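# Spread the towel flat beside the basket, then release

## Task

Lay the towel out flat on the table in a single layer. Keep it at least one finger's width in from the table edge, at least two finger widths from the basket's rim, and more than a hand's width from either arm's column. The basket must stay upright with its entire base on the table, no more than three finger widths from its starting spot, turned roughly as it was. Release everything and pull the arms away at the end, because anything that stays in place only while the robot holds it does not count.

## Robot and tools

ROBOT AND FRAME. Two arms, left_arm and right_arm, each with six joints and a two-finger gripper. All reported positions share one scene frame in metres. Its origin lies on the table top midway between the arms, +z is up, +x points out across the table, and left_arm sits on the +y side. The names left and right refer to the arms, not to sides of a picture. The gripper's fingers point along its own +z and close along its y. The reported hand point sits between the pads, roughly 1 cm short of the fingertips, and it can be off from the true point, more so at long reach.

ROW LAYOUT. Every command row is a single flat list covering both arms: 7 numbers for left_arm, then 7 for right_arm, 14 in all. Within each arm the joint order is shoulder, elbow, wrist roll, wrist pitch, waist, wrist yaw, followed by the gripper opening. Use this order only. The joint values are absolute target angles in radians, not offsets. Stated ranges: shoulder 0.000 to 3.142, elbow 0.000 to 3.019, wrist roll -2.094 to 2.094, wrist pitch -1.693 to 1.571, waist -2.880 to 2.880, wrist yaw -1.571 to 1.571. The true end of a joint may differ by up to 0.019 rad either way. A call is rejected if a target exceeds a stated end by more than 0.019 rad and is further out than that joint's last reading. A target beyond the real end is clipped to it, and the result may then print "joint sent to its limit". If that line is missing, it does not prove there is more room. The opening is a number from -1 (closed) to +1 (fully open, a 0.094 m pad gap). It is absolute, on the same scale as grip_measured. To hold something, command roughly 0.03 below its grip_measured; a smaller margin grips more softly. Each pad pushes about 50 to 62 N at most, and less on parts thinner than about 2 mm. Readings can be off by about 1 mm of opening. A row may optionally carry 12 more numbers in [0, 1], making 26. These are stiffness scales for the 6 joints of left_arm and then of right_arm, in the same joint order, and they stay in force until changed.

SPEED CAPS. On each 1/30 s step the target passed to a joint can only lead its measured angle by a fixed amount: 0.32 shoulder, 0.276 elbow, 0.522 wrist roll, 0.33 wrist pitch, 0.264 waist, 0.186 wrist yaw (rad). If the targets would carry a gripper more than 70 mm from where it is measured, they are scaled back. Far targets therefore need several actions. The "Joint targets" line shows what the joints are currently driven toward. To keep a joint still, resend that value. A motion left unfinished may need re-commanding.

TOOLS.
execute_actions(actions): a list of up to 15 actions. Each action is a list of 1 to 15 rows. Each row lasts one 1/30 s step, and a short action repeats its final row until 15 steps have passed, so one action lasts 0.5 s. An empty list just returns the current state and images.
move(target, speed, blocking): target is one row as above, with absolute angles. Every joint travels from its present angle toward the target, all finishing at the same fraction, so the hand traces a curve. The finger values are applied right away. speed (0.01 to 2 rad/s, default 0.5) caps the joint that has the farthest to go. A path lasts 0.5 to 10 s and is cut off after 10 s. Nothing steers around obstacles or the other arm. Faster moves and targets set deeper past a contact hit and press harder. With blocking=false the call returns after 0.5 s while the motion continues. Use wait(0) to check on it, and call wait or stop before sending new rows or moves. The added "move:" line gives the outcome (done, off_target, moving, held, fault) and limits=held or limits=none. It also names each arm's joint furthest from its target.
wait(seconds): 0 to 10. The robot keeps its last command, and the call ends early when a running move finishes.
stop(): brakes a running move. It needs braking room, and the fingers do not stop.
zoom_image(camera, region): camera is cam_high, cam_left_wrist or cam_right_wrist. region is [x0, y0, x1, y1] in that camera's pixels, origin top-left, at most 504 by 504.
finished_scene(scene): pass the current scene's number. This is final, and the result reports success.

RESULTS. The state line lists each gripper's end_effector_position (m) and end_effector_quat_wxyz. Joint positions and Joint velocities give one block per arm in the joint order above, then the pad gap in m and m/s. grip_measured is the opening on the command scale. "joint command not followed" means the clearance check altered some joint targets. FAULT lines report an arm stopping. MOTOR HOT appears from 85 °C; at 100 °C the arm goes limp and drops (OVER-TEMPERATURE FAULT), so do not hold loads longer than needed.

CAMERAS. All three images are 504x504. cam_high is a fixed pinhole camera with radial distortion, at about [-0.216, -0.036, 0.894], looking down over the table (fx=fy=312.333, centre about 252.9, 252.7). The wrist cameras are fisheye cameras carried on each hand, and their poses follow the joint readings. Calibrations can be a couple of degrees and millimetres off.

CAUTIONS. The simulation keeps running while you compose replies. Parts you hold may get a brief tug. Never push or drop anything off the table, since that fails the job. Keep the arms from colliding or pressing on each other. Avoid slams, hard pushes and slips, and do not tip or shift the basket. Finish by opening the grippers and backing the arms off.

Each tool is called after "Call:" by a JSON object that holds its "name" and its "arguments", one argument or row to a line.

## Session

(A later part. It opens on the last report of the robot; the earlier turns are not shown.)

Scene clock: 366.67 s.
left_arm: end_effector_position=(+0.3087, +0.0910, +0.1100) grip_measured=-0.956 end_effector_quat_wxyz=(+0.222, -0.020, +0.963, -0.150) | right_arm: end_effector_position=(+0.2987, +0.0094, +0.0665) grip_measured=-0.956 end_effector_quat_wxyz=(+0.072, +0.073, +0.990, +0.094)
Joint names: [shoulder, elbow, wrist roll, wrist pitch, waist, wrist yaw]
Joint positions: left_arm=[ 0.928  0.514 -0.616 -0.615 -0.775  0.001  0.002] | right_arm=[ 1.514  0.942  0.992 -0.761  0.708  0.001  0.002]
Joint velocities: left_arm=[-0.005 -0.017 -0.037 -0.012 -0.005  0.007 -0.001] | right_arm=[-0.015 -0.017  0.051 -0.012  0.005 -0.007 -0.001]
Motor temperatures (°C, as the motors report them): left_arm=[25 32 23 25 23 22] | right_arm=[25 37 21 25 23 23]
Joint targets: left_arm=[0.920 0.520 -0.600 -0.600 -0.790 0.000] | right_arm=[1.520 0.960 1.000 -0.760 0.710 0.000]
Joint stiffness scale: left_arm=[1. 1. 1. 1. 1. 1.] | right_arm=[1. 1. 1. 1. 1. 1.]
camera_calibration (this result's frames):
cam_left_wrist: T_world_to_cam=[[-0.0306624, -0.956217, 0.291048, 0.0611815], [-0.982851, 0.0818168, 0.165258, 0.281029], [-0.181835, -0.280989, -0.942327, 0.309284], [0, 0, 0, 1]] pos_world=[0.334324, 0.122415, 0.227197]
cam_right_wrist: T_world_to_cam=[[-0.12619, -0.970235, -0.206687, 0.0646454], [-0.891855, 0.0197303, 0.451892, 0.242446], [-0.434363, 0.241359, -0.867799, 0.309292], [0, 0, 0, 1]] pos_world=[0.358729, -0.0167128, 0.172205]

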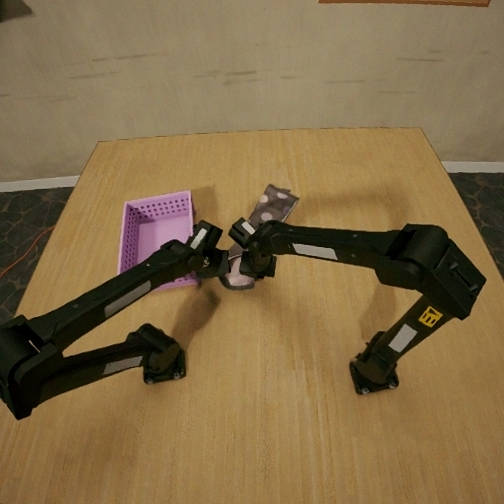

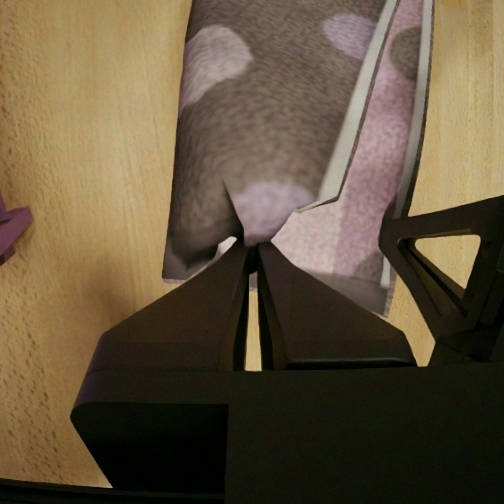

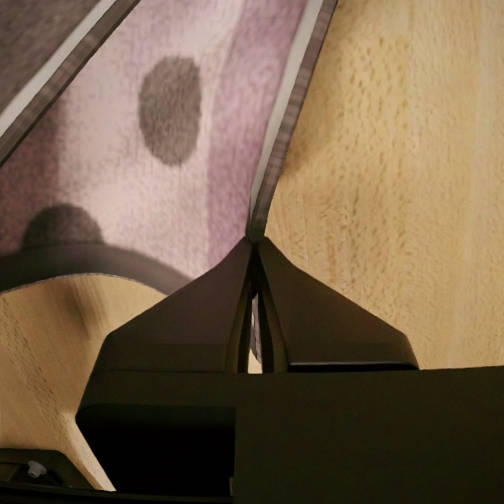

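Call:
{"name": "move", "arguments": {
  "target": [0.92,0.75,-0.6,-0.8,-0.82,0,-1,1.17,0.96,0.7,-0.85,0.5,0,-1]
}}

Call:
{"name": "move", "arguments": {
  "target": [1.1,1.62,-0.5,-1.25,-0.73,0,-1,1.17,1.69,0.45,-1.22,0.28,0,-1]
}}

Call:
{"name": "move", "arguments": {
  "target": [1.42,1.9,-0.4,-1.11,-0.6,0,-1,1.53,2.04,0.3,-1.13,0.12,0,-1]
}}

Scene clock: 372.43 s.
left_arm: end_effector_position=(+0.3224, +0.0691, +0.1779) grip_measured=-0.956 end_effector_quat_wxyz=(+0.222, -0.005, +0.963, -0.155) | right_arm: end_effector_position=(+0.3417, -0.0686, +0.2006) grip_measured=-0.956 end_effector_quat_wxyz=(+0.191, +0.031, +0.969, +0.153)
Joint names: [shoulder, elbow, wrist roll, wrist pitch, waist, wrist yaw]
Joint positions: left_arm=[ 0.928  0.699 -0.615 -0.794 -0.806  0.001  0.002] | right_arm=[ 1.173  0.938  0.71  -0.842  0.509  0.001  0.002]
Joint velocities: left_arm=[-0.005  0.007 -0.037 -0.002 -0.015  0.007 -0.001] | right_arm=[-0.005 -0.017 -0.066 -0.007 -0.005  0.037  0.001]
Motor temperatures (°C, as the motors report them): left_arm=[25 32 23 25 23 22] | right_arm=[25 38 21 25 23 23]
Joint targets: left_arm=[0.920 0.750 -0.600 -0.800 -0.820 -0.000] | right_arm=[1.170 0.960 0.700 -0.850 0.500 0.000]
Joint stiffness scale: left_arm=[1. 1. 1. 1. 1. 1.] | right_arm=[1. 1. 1. 1. 1. 1.]
move: off_target (left_arm, right_arm); limits=none; left_arm: farthest joint: the elbow, 0.051 radians from its target (0.236 radians at the start); right_arm: farthest joint: the elbow, 0.022 radians from its target (0.018 radians at the start)
camera_calibration (this result's frames):
cam_left_wrist: T_world_to_cam=[[-0.0623673, -0.953804, 0.293886, 0.0304889], [-0.980609, 0.113373, 0.159851, 0.283175], [-0.185785, -0.278218, -0.942379, 0.370697], [0, 0, 0, 1]] pos_world=[0.348455, 0.100111, 0.295111]
cam_right_wrist: T_world_to_cam=[[0.00560918, -0.948367, -0.317124, 0.000791111], [-0.974857, -0.0758314, 0.209532, 0.292136], [-0.222762, 0.307976, -0.924948, 0.406913], [0, 0, 0, 1]] pos_world=[0.375431, -0.102416, 0.315412]

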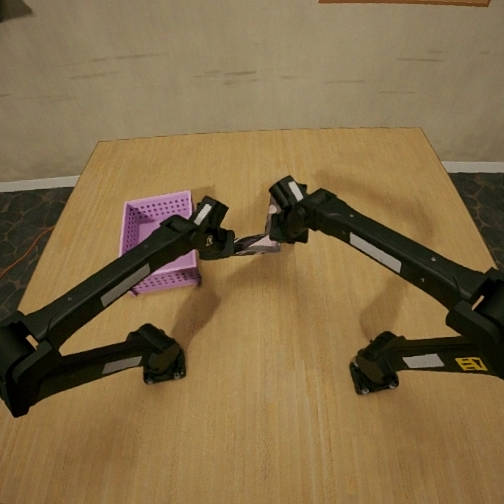

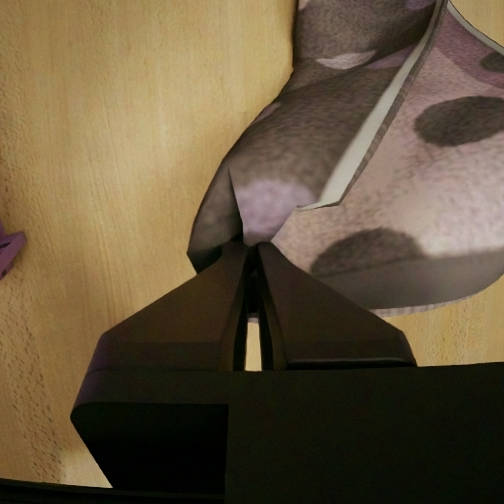

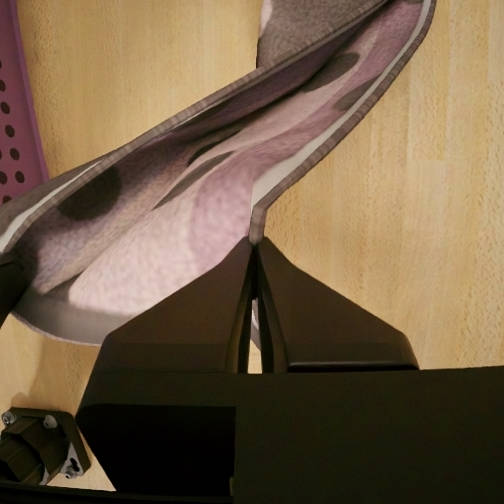

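Scene clock: 374.87 s.
left_arm: end_effector_position=(+0.3976, +0.0445, +0.5033) grip_measured=-0.956 end_effector_quat_wxyz=(+0.337, +0.017, +0.920, -0.200) | right_arm: end_effector_position=(+0.4169, -0.1284, +0.5140) grip_measured=-0.956 end_effector_quat_wxyz=(+0.363, +0.008, +0.915, +0.177)
Joint names: [shoulder, elbow, wrist roll, wrist pitch, waist, wrist yaw]
Joint positions: left_arm=[ 1.095  1.572 -0.514 -1.242 -0.752  0.003  0.002] | right_arm=[ 1.173  1.645  0.459 -1.213  0.304 -0.003  0.002]
Joint velocities: left_arm=[ 0.005 -0.007  0.037 -0.017 -0.005 -0.095  0.001] | right_arm=[-0.005 -0.002  0.007  0.007 -0.005 -0.007  0.001]
Motor temperatures (°C, as the motors report them): left_arm=[25 33 23 25 23 22] | right_arm=[25 39 21 25 23 23]
Joint targets: left_arm=[1.100 1.620 -0.500 -1.250 -0.730 0.000] | right_arm=[1.170 1.690 0.450 -1.220 0.280 -0.000]
Joint stiffness scale: left_arm=[1. 1. 1. 1. 1. 1.] | right_arm=[1. 1. 1. 1. 1. 1.]
move: off_target (left_arm, right_arm); limits=none; left_arm: farthest joint: the elbow, 0.048 radians from its target (0.921 radians at the start); right_arm: farthest joint: the elbow, 0.045 radians from its target (0.752 radians at the start)
camera_calibration (this result's frames):
cam_left_wrist: T_world_to_cam=[[-0.168631, -0.921847, 0.348943, -0.0708148], [-0.984851, 0.143065, -0.09799, 0.437776], [0.0404105, -0.360181, -0.932007, 0.592918], [0, 0, 0, 1]] pos_world=[0.395242, 0.0856468, 0.620212]
cam_right_wrist: T_world_to_cam=[[0.1241, -0.934147, -0.334618, 0.00440319], [-0.984984, -0.0751835, -0.155414, 0.487129], [0.120021, 0.348881, -0.92945, 0.596575], [0, 0, 0, 1]] pos_world=[0.407666, -0.167396, 0.631666]

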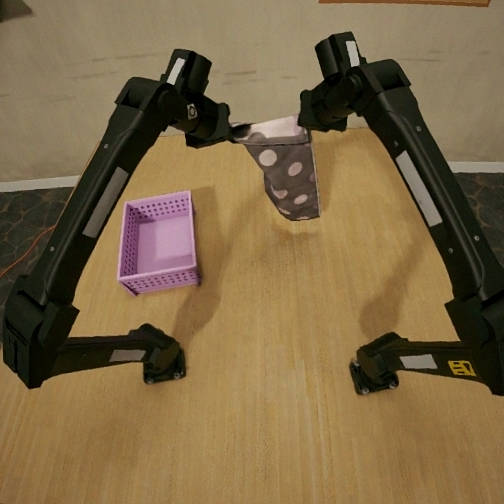

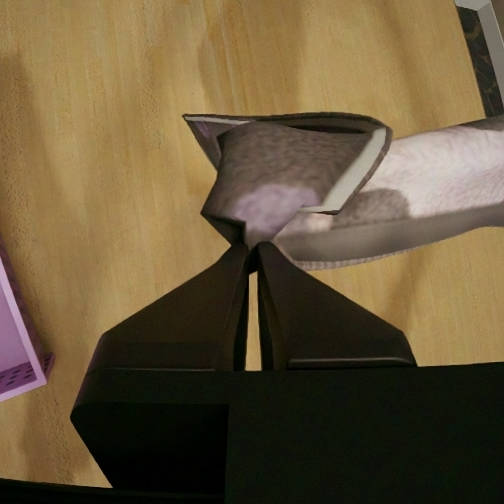

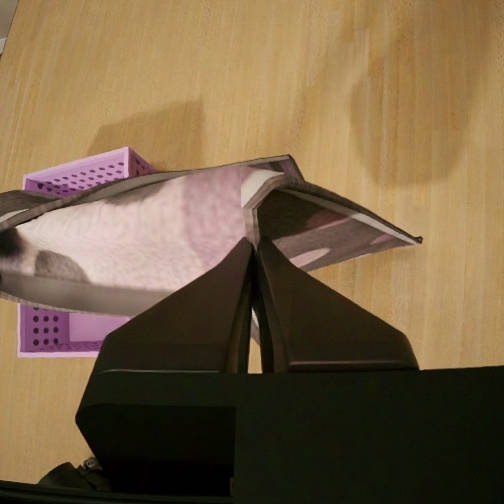

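Scene clock: 376.30 s.
left_arm: end_effector_position=(+0.5556, +0.0311, +0.5106) grip_measured=-0.956 end_effector_quat_wxyz=(+0.383, +0.007, +0.907, -0.174) | right_arm: end_effector_position=(+0.5818, -0.1530, +0.5248) grip_measured=-0.956 end_effector_quat_wxyz=(+0.408, +0.009, +0.904, +0.128)
Joint names: [shoulder, elbow, wrist roll, wrist pitch, waist, wrist yaw]
Joint positions: left_arm=[ 1.427  1.843 -0.413 -1.119 -0.626  0.006  0.002] | right_arm=[ 1.526  1.984  0.309 -1.146  0.149 -0.006  0.002]
Joint velocities: left_arm=[ 0.015 -0.002 -0.037 -0.017 -0.005 -0.007 -0.001] | right_arm=[-0.005 -0.007  0.022 -0.022 -0.005 -0.066  0.002]
Motor temperatures (°C, as the motors report them): left_arm=[25 33 23 25 23 22] | right_arm=[25 39 21 25 23 23]
Joint targets: left_arm=[1.420 1.900 -0.400 -1.110 -0.600 -0.000] | right_arm=[1.530 2.040 0.300 -1.130 0.120 0.000]
Joint stiffness scale: left_arm=[1. 1. 1. 1. 1. 1.] | right_arm=[1. 1. 1. 1. 1. 1.]
move: off_target (left_arm, right_arm); limits=none; left_arm: farthest joint: the elbow, 0.057 radians from its target (0.328 radians at the start); right_arm: farthest joint: the elbow, 0.056 radians from its target (0.395 radians at the start)
camera_calibration (this result's frames):
cam_left_wrist: T_world_to_cam=[[-0.14613, -0.942083, 0.301869, -0.0468906], [-0.9788, 0.0934215, -0.182269, 0.637225], [0.143512, -0.322105, -0.935763, 0.53204], [0, 0, 0, 1]] pos_world=[0.54051, 0.0676674, 0.628165]
cam_right_wrist: T_world_to_cam=[[0.0989325, -0.964874, -0.243373, -0.0733262], [-0.970522, -0.0395444, -0.237745, 0.68965], [0.21977, 0.25972, -0.940344, 0.529446], [0, 0, 0, 1]] pos_world=[0.560219, -0.180986, 0.643976]

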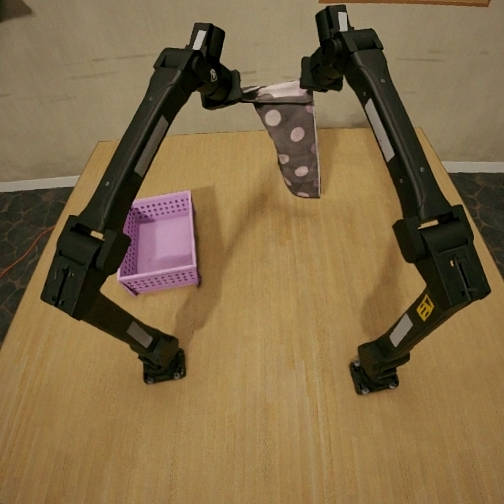

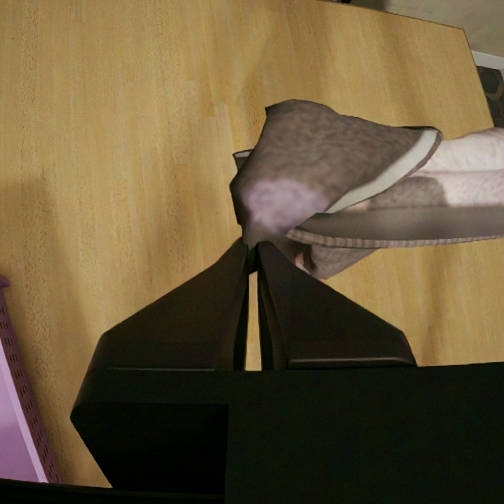

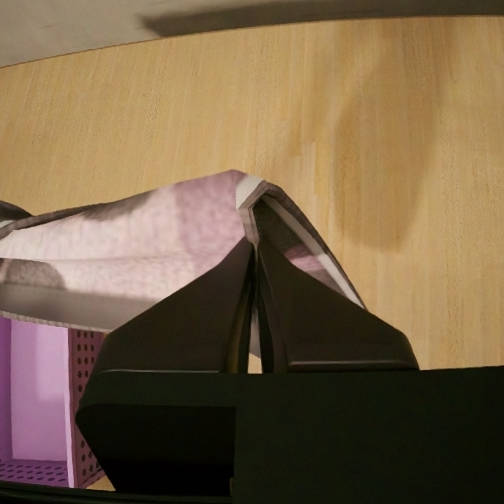

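Call:
{"name": "move", "arguments": {
  "target": [1.42,1.9,-1.6,-1.11,-0.58,0,-1,1.53,2.04,0.3,-1.13,0.12,0,-1],
  "speed": 0.8
}}

Call:
{"name": "move", "arguments": {
  "target": [1.33,1.42,-1.6,-1.1,-0.655,0,-1,1.405,1.45,0.35,-1.08,0.227,0,-1]
}}

Scene clock: 381.10 s.
left_arm: end_effector_position=(+0.5591, +0.0390, +0.5094) grip_measured=-0.956 end_effector_quat_wxyz=(+0.224, -0.502, +0.756, -0.355) | right_arm: end_effector_position=(+0.5816, -0.1520, +0.5228) grip_measured=-0.956 end_effector_quat_wxyz=(+0.405, +0.007, +0.905, +0.130)
Joint names: [shoulder, elbow, wrist roll, wrist pitch, waist, wrist yaw]
Joint positions: left_arm=[ 1.427  1.841 -1.585 -1.119 -0.61   0.011  0.002] | right_arm=[ 1.526  1.98   0.308 -1.146  0.149 -0.012  0.002]
Joint velocities: left_arm=[-0.015 -0.002 -0.007 -0.002  0.005 -0.022  0.   ] | right_arm=[-0.005 -0.017 -0.007 -0.022  0.005 -0.022  0.   ]
Motor temperatures (°C, as the motors report them): left_arm=[26 34 23 25 23 22] | right_arm=[25 41 21 25 23 23]
Joint targets: left_arm=[1.420 1.900 -1.600 -1.110 -0.580 0.000] | right_arm=[1.530 2.040 0.300 -1.130 0.120 -0.000]
Joint stiffness scale: left_arm=[1. 1. 1. 1. 1. 1.] | right_arm=[1. 1. 1. 1. 1. 1.]
move: off_target (left_arm, right_arm); limits=none; left_arm: farthest joint: the elbow, 0.059 radians from its target (0.057 radians at the start); right_arm: farthest joint: the elbow, 0.060 radians from its target (0.056 radians at the start)
camera_calibration (this result's frames):
cam_left_wrist: T_world_to_cam=[[0.601707, -0.251508, 0.758084, -0.716016], [-0.730787, -0.556391, 0.395448, 0.232035], [0.322333, -0.791942, -0.518583, 0.23873], [0, 0, 0, 1]] pos_world=[0.52345, 0.138079, 0.574844]
cam_right_wrist: T_world_to_cam=[[0.102821, -0.96384, -0.245846, -0.0736236], [-0.971385, -0.0440969, -0.233382, 0.686485], [0.214102, 0.262807, -0.940794, 0.531336], [0, 0, 0, 1]] pos_world=[0.560651, -0.180328, 0.64199]

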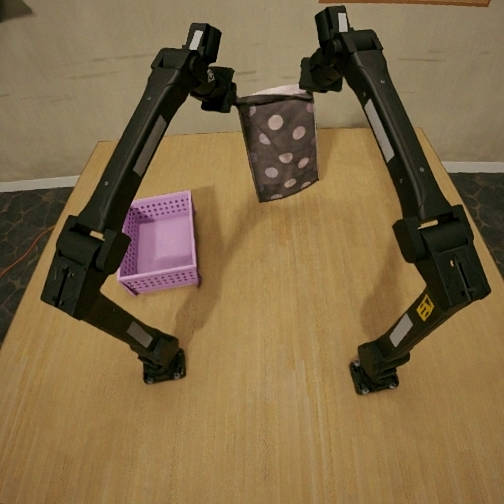

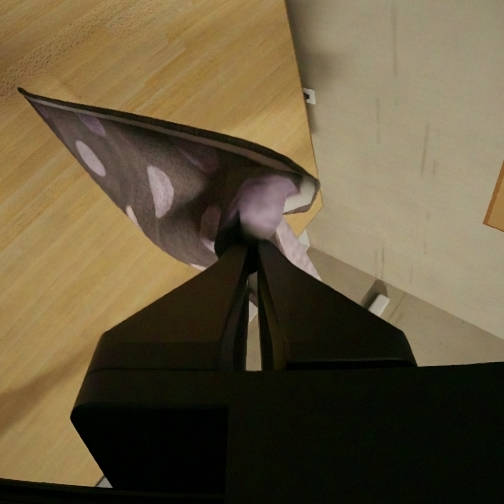

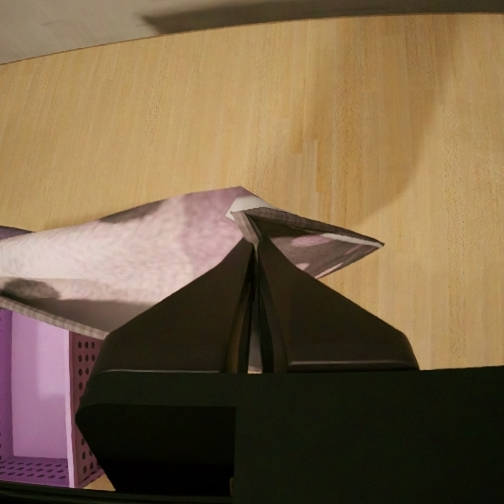

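Scene clock: 382.67 s.
left_arm: end_effector_position=(+0.4943, +0.0466, +0.3213) grip_measured=-0.956 end_effector_quat_wxyz=(+0.131, -0.521, +0.815, -0.218) | right_arm: end_effector_position=(+0.4997, -0.1359, +0.3010) grip_measured=-0.956 end_effector_quat_wxyz=(+0.224, -0.010, +0.971, +0.087)
Joint names: [shoulder, elbow, wrist roll, wrist pitch, waist, wrist yaw]
Joint positions: left_arm=[ 1.356  1.41  -1.586 -1.111 -0.647  0.008  0.002] | right_arm=[ 1.43   1.439  0.341 -1.094  0.222 -0.011  0.002]
Joint velocities: left_arm=[ 0.005  0.017 -0.125 -0.017 -0.015 -0.11  -0.001] | right_arm=[-0.005 -0.012 -0.066 -0.002  0.005 -0.022 -0.001]
Motor temperatures (°C, as the motors report them): left_arm=[26 34 23 25 23 22] | right_arm=[26 41 21 25 23 23]
Joint targets: left_arm=[1.330 1.420 -1.600 -1.100 -0.655 -0.000] | right_arm=[1.405 1.450 0.350 -1.080 0.227 0.000]
Joint stiffness scale: left_arm=[1. 1. 1. 1. 1. 1.] | right_arm=[1. 1. 1. 1. 1. 1.]
move: off_target (left_arm, right_arm); limits=none; left_arm: farthest joint: the shoulder, 0.026 radians from its target (0.097 radians at the start); right_arm: farthest joint: the shoulder, 0.025 radians from its target (0.121 radians at the start)
camera_calibration (this result's frames):
cam_left_wrist: T_world_to_cam=[[0.792058, -0.368908, 0.486365, -0.53383], [-0.602319, -0.601864, 0.524378, 0.160545], [0.0992783, -0.708284, -0.698912, 0.332467], [0, 0, 0, 1]] pos_world=[0.486517, 0.135173, 0.407815]
cam_right_wrist: T_world_to_cam=[[0.0671959, -0.982543, -0.173474, -0.110793], [-0.984218, -0.0938034, 0.150054, 0.440141], [-0.163707, 0.160653, -0.97334, 0.520764], [0, 0, 0, 1]] pos_world=[0.525892, -0.151234, 0.421615]

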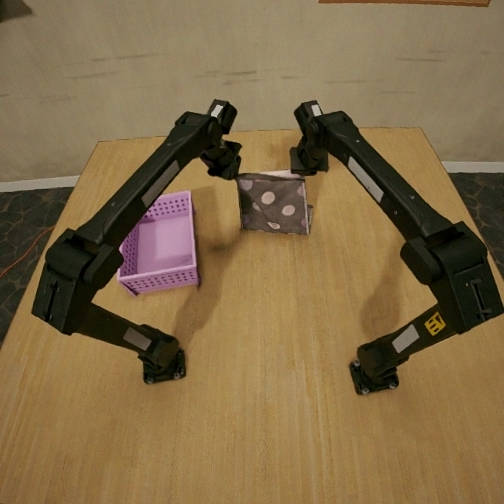

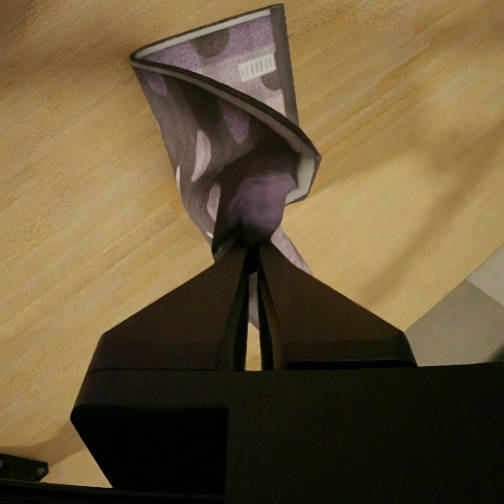

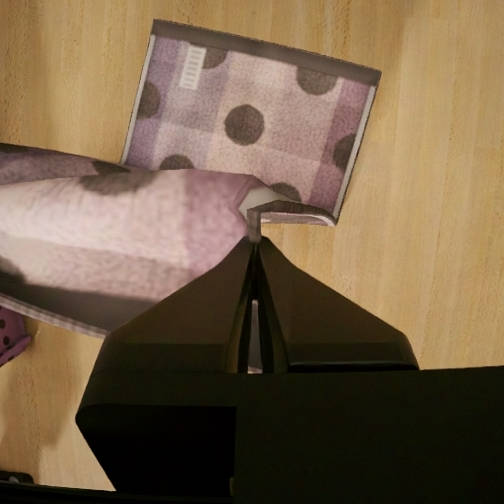

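Call:
{"name": "move", "arguments": {
  "target": [0.95,0.6,-2.0,-0.95,-1.06,0,-1,1.03,0.66,0.75,-0.93,0.6,0,-1]
}}

Call:
{"name": "move", "arguments": {
  "target": [1.08,0.506,-2.05,-0.89,-1.11,0,-1,1.165,0.567,0.8,-0.87,0.63,0,-1],
  "speed": 0.3
}}

Call:
{"name": "execute_actions", "arguments": {
  "actions": [
    [[1.08,0.506,-2.05,-0.89,-1.11,0,-0.2,1.165,0.567,0.8,-0.87,0.63,0,-0.2]],
    [[0.9,0.506,-2.05,-0.89,-1.11,0,-0.2,0.98,0.567,0.8,-0.87,0.63,0,-0.2]]
  ]
}}

Call:
{"name": "move", "arguments": {
  "target": [0.6,0.6,-1.5,-0.8,-0.4,0,0,0.6,0.6,0.3,-0.8,-0.3,0,0],
  "speed": 0.8
}}

Scene clock: 389.97 s.
left_arm: end_effector_position=(+0.2180, +0.0593, +0.1044) grip_measured=-0.956 end_effector_quat_wxyz=(+0.017, -0.534, +0.836, -0.122) | right_arm: end_effector_position=(+0.2260, -0.1235, +0.1072) grip_measured=-0.956 end_effector_quat_wxyz=(+0.086, +0.005, +0.993, +0.082)
Joint names: [shoulder, elbow, wrist roll, wrist pitch, waist, wrist yaw]
Joint positions: left_arm=[ 0.96   0.594 -1.985 -0.956 -1.05   0.003  0.002] | right_arm=[ 1.045  0.652  0.739 -0.94   0.591 -0.006  0.002]
Joint velocities: left_arm=[ 0.005  0.007  0.007  0.012  0.005 -0.007  0.   ] | right_arm=[ 0.005 -0.007  0.051 -0.002  0.005  0.007 -0.001]
Motor temperatures (°C, as the motors report them): left_arm=[26 33 23 25 23 22] | right_arm=[26 40 21 25 23 23]
Joint targets: left_arm=[0.950 0.600 -2.000 -0.950 -1.060 0.000] | right_arm=[1.030 0.660 0.750 -0.930 0.600 0.000]
Joint stiffness scale: left_arm=[1. 1. 1. 1. 1. 1.] | right_arm=[1. 1. 1. 1. 1. 1.]
move: done; limits=none; left_arm: farthest joint: the wrist roll, 0.015 radians from its target (0.414 radians at the start); right_arm: farthest joint: the shoulder, 0.015 radians from its target (0.400 radians at the start)
camera_calibration (this result's frames):
cam_left_wrist: T_world_to_cam=[[0.887019, -0.406619, 0.218766, -0.195345], [-0.442613, -0.613861, 0.653658, 0.0679254], [-0.131497, -0.676636, -0.724481, 0.268383], [0, 0, 0, 1]] pos_world=[0.238631, 0.143864, 0.192773]
cam_right_wrist: T_world_to_cam=[[0.00956647, -0.98472, -0.173881, -0.100965], [-0.904469, -0.0826764, 0.41845, 0.155571], [-0.426432, 0.153267, -0.89144, 0.334958], [0, 0, 0, 1]] pos_world=[0.284511, -0.137898, 0.21594]

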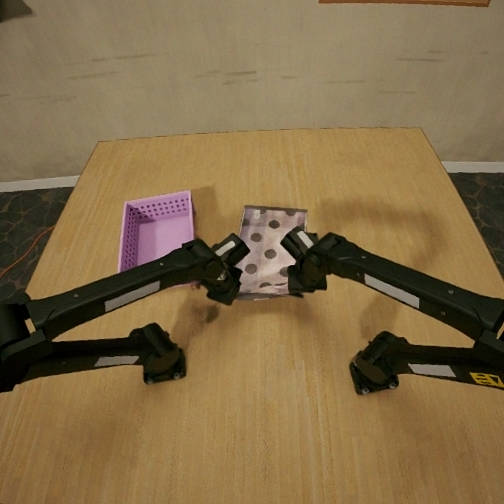

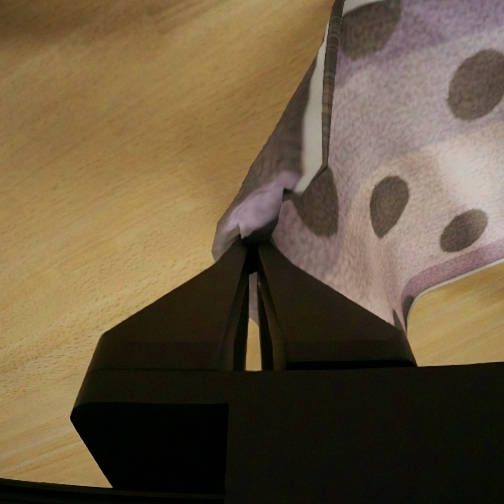

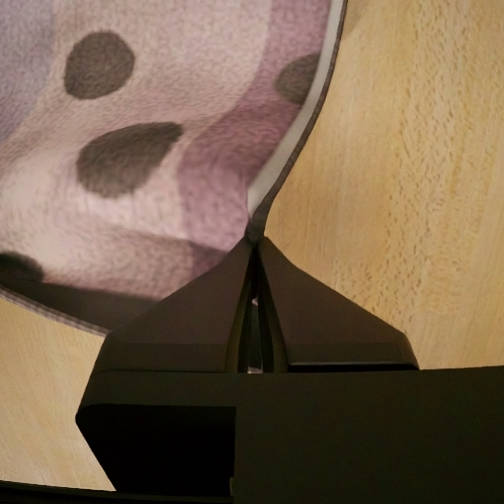

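Scene clock: 390.97 s.
left_arm: end_effector_position=(+0.1940, +0.0651, +0.0495) grip_measured=-0.956 end_effector_quat_wxyz=(+0.003, -0.536, +0.841, -0.066) | right_arm: end_effector_position=(+0.2023, -0.1309, +0.0494) grip_measured=-0.956 end_effector_quat_wxyz=(+0.039, +0.013, +0.998, +0.045)
Joint names: [shoulder, elbow, wrist roll, wrist pitch, waist, wrist yaw]
Joint positions: left_arm=[ 1.075  0.515 -2.035 -0.879 -1.102  0.008  0.002] | right_arm=[ 1.156  0.571  0.79  -0.867  0.625 -0.011  0.002]
Joint velocities: left_arm=[-0.024 -0.002 -0.037  0.017 -0.005  0.022 -0.001] | right_arm=[ 0.005 -0.002  0.051  0.032 -0.005  0.007  0.001]
Motor temperatures (°C, as the motors report them): left_arm=[26 33 23 25 23 22] | right_arm=[26 40 21 25 23 23]
Joint targets: left_arm=[1.080 0.506 -2.050 -0.890 -1.110 0.000] | right_arm=[1.165 0.567 0.800 -0.870 0.630 0.000]
Joint stiffness scale: left_arm=[1. 1. 1. 1. 1. 1.] | right_arm=[1. 1. 1. 1. 1. 1.]
move: done; limits=none; left_arm: farthest joint: the wrist roll, 0.015 radians from its target (0.065 radians at the start); right_arm: farthest joint: the wrist yaw, 0.011 radians from its target (0.006 radians at the start)
camera_calibration (this result's frames):
cam_left_wrist: T_world_to_cam=[[0.899661, -0.42259, 0.109667, -0.155693], [-0.389779, -0.664292, 0.637799, 0.0905819], [-0.196677, -0.616549, -0.762355, 0.239959], [0, 0, 0, 1]] pos_world=[0.222572, 0.142325, 0.142236]
cam_right_wrist: T_world_to_cam=[[-0.018605, -0.994537, -0.102716, -0.117201], [-0.860276, -0.0364273, 0.508526, 0.150369], [-0.50949, 0.097825, -0.854898, 0.282174], [0, 0, 0, 1]] pos_world=[0.270943, -0.138687, 0.152725]

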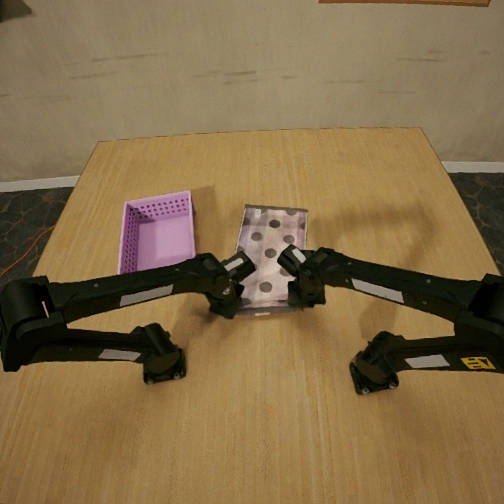

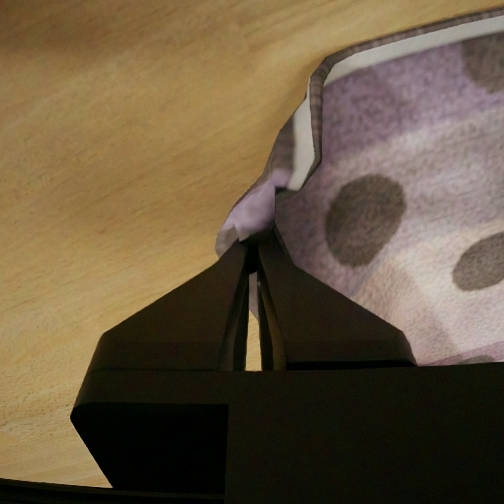

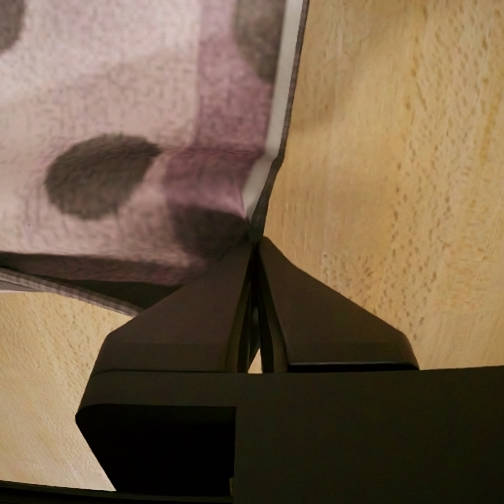

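Scene clock: 391.97 s.
left_arm: end_effector_position=(+0.1957, +0.0645, +0.0842) grip_measured=-0.202 end_effector_quat_wxyz=(+0.014, -0.532, +0.835, -0.142) | right_arm: end_effector_position=(+0.2063, -0.1286, +0.0922) grip_measured=-0.202 end_effector_quat_wxyz=(+0.102, +0.014, +0.989, +0.103)
Joint names: [shoulder, elbow, wrist roll, wrist pitch, waist, wrist yaw]
Joint positions: left_arm=[ 0.893  0.495 -2.036 -0.886 -1.102  0.002  0.038] | right_arm=[ 0.968  0.555  0.791 -0.867  0.625 -0.004  0.038]
Joint velocities: left_arm=[-0.005 -0.017  0.022 -0.017 -0.005 -0.051 -0.   ] | right_arm=[-0.005  0.012 -0.066 -0.007 -0.005 -0.022 -0.   ]
Motor temperatures (°C, as the motors report them): left_arm=[26 33 23 25 23 22] | right_arm=[26 40 21 25 23 23]
Joint targets: left_arm=[0.900 0.506 -2.050 -0.890 -1.110 0.000] | right_arm=[0.980 0.567 0.800 -0.870 0.630 -0.000]
Joint stiffness scale: left_arm=[1. 1. 1. 1. 1. 1.] | right_arm=[1. 1. 1. 1. 1. 1.]
camera_calibration (this result's frames):
cam_left_wrist: T_world_to_cam=[[0.882368, -0.400174, 0.247561, -0.170909], [-0.454368, -0.587746, 0.669406, 0.0736996], [-0.122376, -0.703146, -0.700435, 0.252245], [0, 0, 0, 1]] pos_world=[0.21516, 0.152288, 0.169657]
cam_right_wrist: T_world_to_cam=[[-0.000349623, -0.976123, -0.217216, -0.101296], [-0.918258, -0.0857003, 0.386597, 0.149003], [-0.395982, 0.199596, -0.896304, 0.314071], [0, 0, 0, 1]] pos_world=[0.261154, -0.148795, 0.201896]

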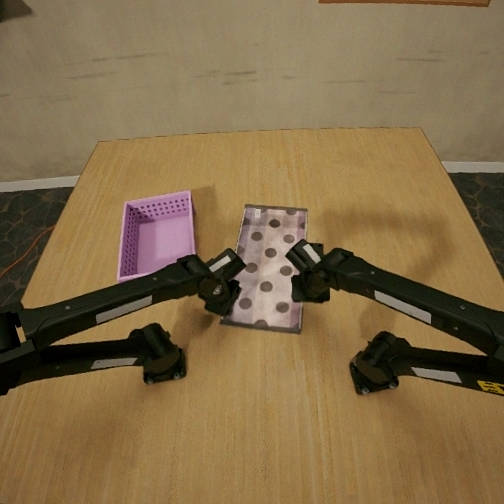

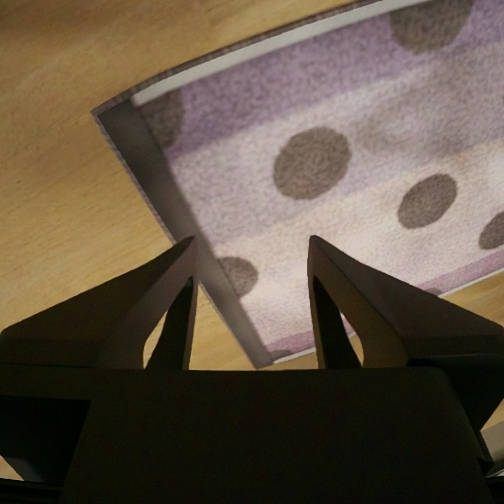

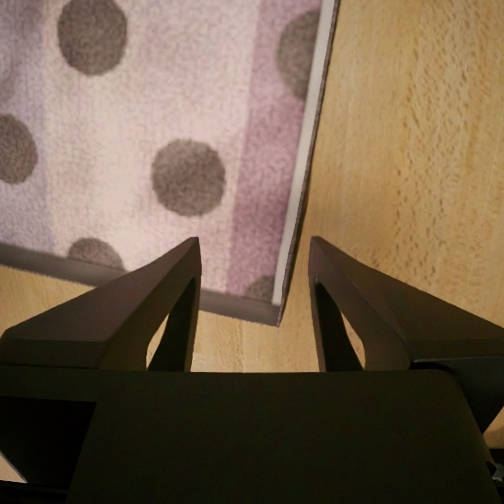

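Scene clock: 393.93 s.
left_arm: end_effector_position=(+0.3167, +0.2079, +0.1902) grip_measured=-0.002 end_effector_quat_wxyz=(+0.222, -0.572, +0.746, -0.260) | right_arm: end_effector_position=(+0.2874, -0.3694, +0.1949) grip_measured=-0.001 end_effector_quat_wxyz=(+0.344, +0.216, +0.913, +0.028)
Joint names: [shoulder, elbow, wrist roll, wrist pitch, waist, wrist yaw]
Joint positions: left_arm=[ 0.603  0.544 -1.516 -0.814 -0.409  0.001  0.047] | right_arm=[ 0.604  0.554  0.31  -0.817 -0.293 -0.003  0.047]
Joint velocities: left_arm=[ 0.015 -0.027 -0.007  0.002  0.005  0.051  0.   ] | right_arm=[-0.005 -0.007 -0.022 -0.027  0.005  0.095 -0.001]
Motor temperatures (°C, as the motors report them): left_arm=[26 33 23 25 23 22] | right_arm=[25 40 21 25 23 23]
Joint targets: left_arm=[0.600 0.600 -1.500 -0.800 -0.400 0.000] | right_arm=[0.600 0.600 0.300 -0.800 -0.300 0.000]
Joint stiffness scale: left_arm=[1. 1. 1. 1. 1. 1.] | right_arm=[1. 1. 1. 1. 1. 1.]
move: off_target (left_arm, right_arm); limits=none; left_arm: farthest joint: the elbow, 0.056 radians from its target (0.105 radians at the start); right_arm: farthest joint: the elbow, 0.046 radians from its target (0.045 radians at the start)
camera_calibration (this result's frames):
cam_left_wrist: T_world_to_cam=[[0.739114, -0.2186, 0.637122, -0.313071], [-0.572446, -0.702343, 0.423108, 0.250135], [0.354986, -0.677443, -0.644248, 0.274892], [0, 0, 0, 1]] pos_world=[0.277001, 0.293467, 0.270729]
cam_right_wrist: T_world_to_cam=[[-0.366349, -0.907392, -0.205979, -0.185637], [-0.919912, 0.386468, -0.0663595, 0.426376], [0.139819, 0.165172, -0.976304, 0.335201], [0, 0, 0, 1]] pos_world=[0.277353, -0.388592, 0.317315]

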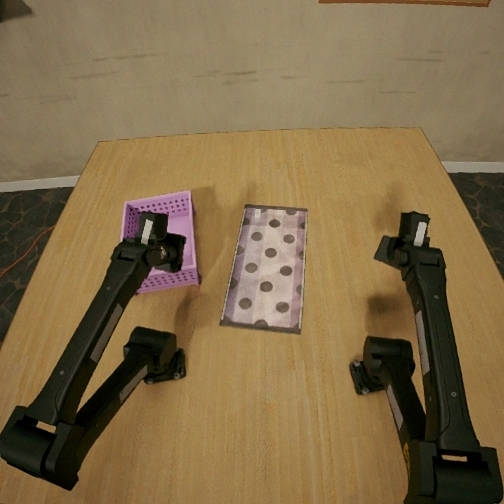

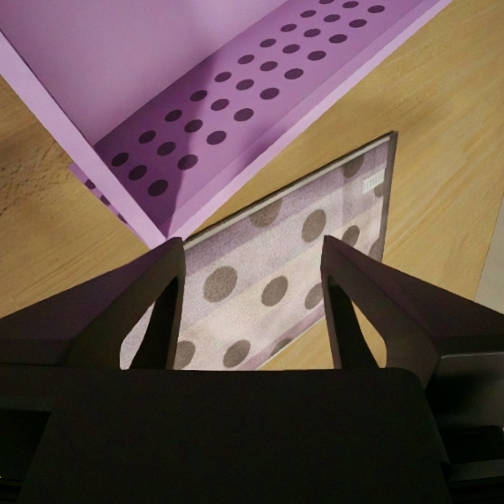

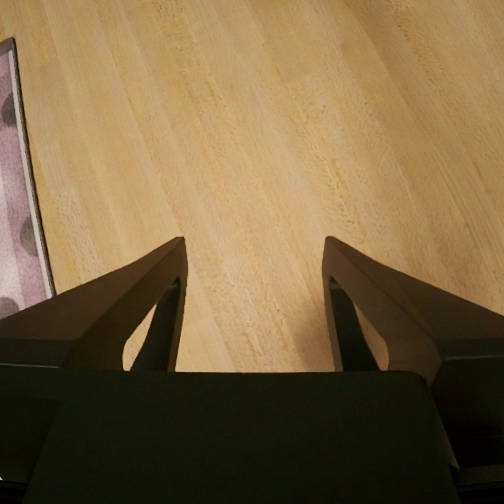

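Call:
{"name": "finished_scene", "arguments": {
  "scene": 1
}}

The scene is finished: the task was done.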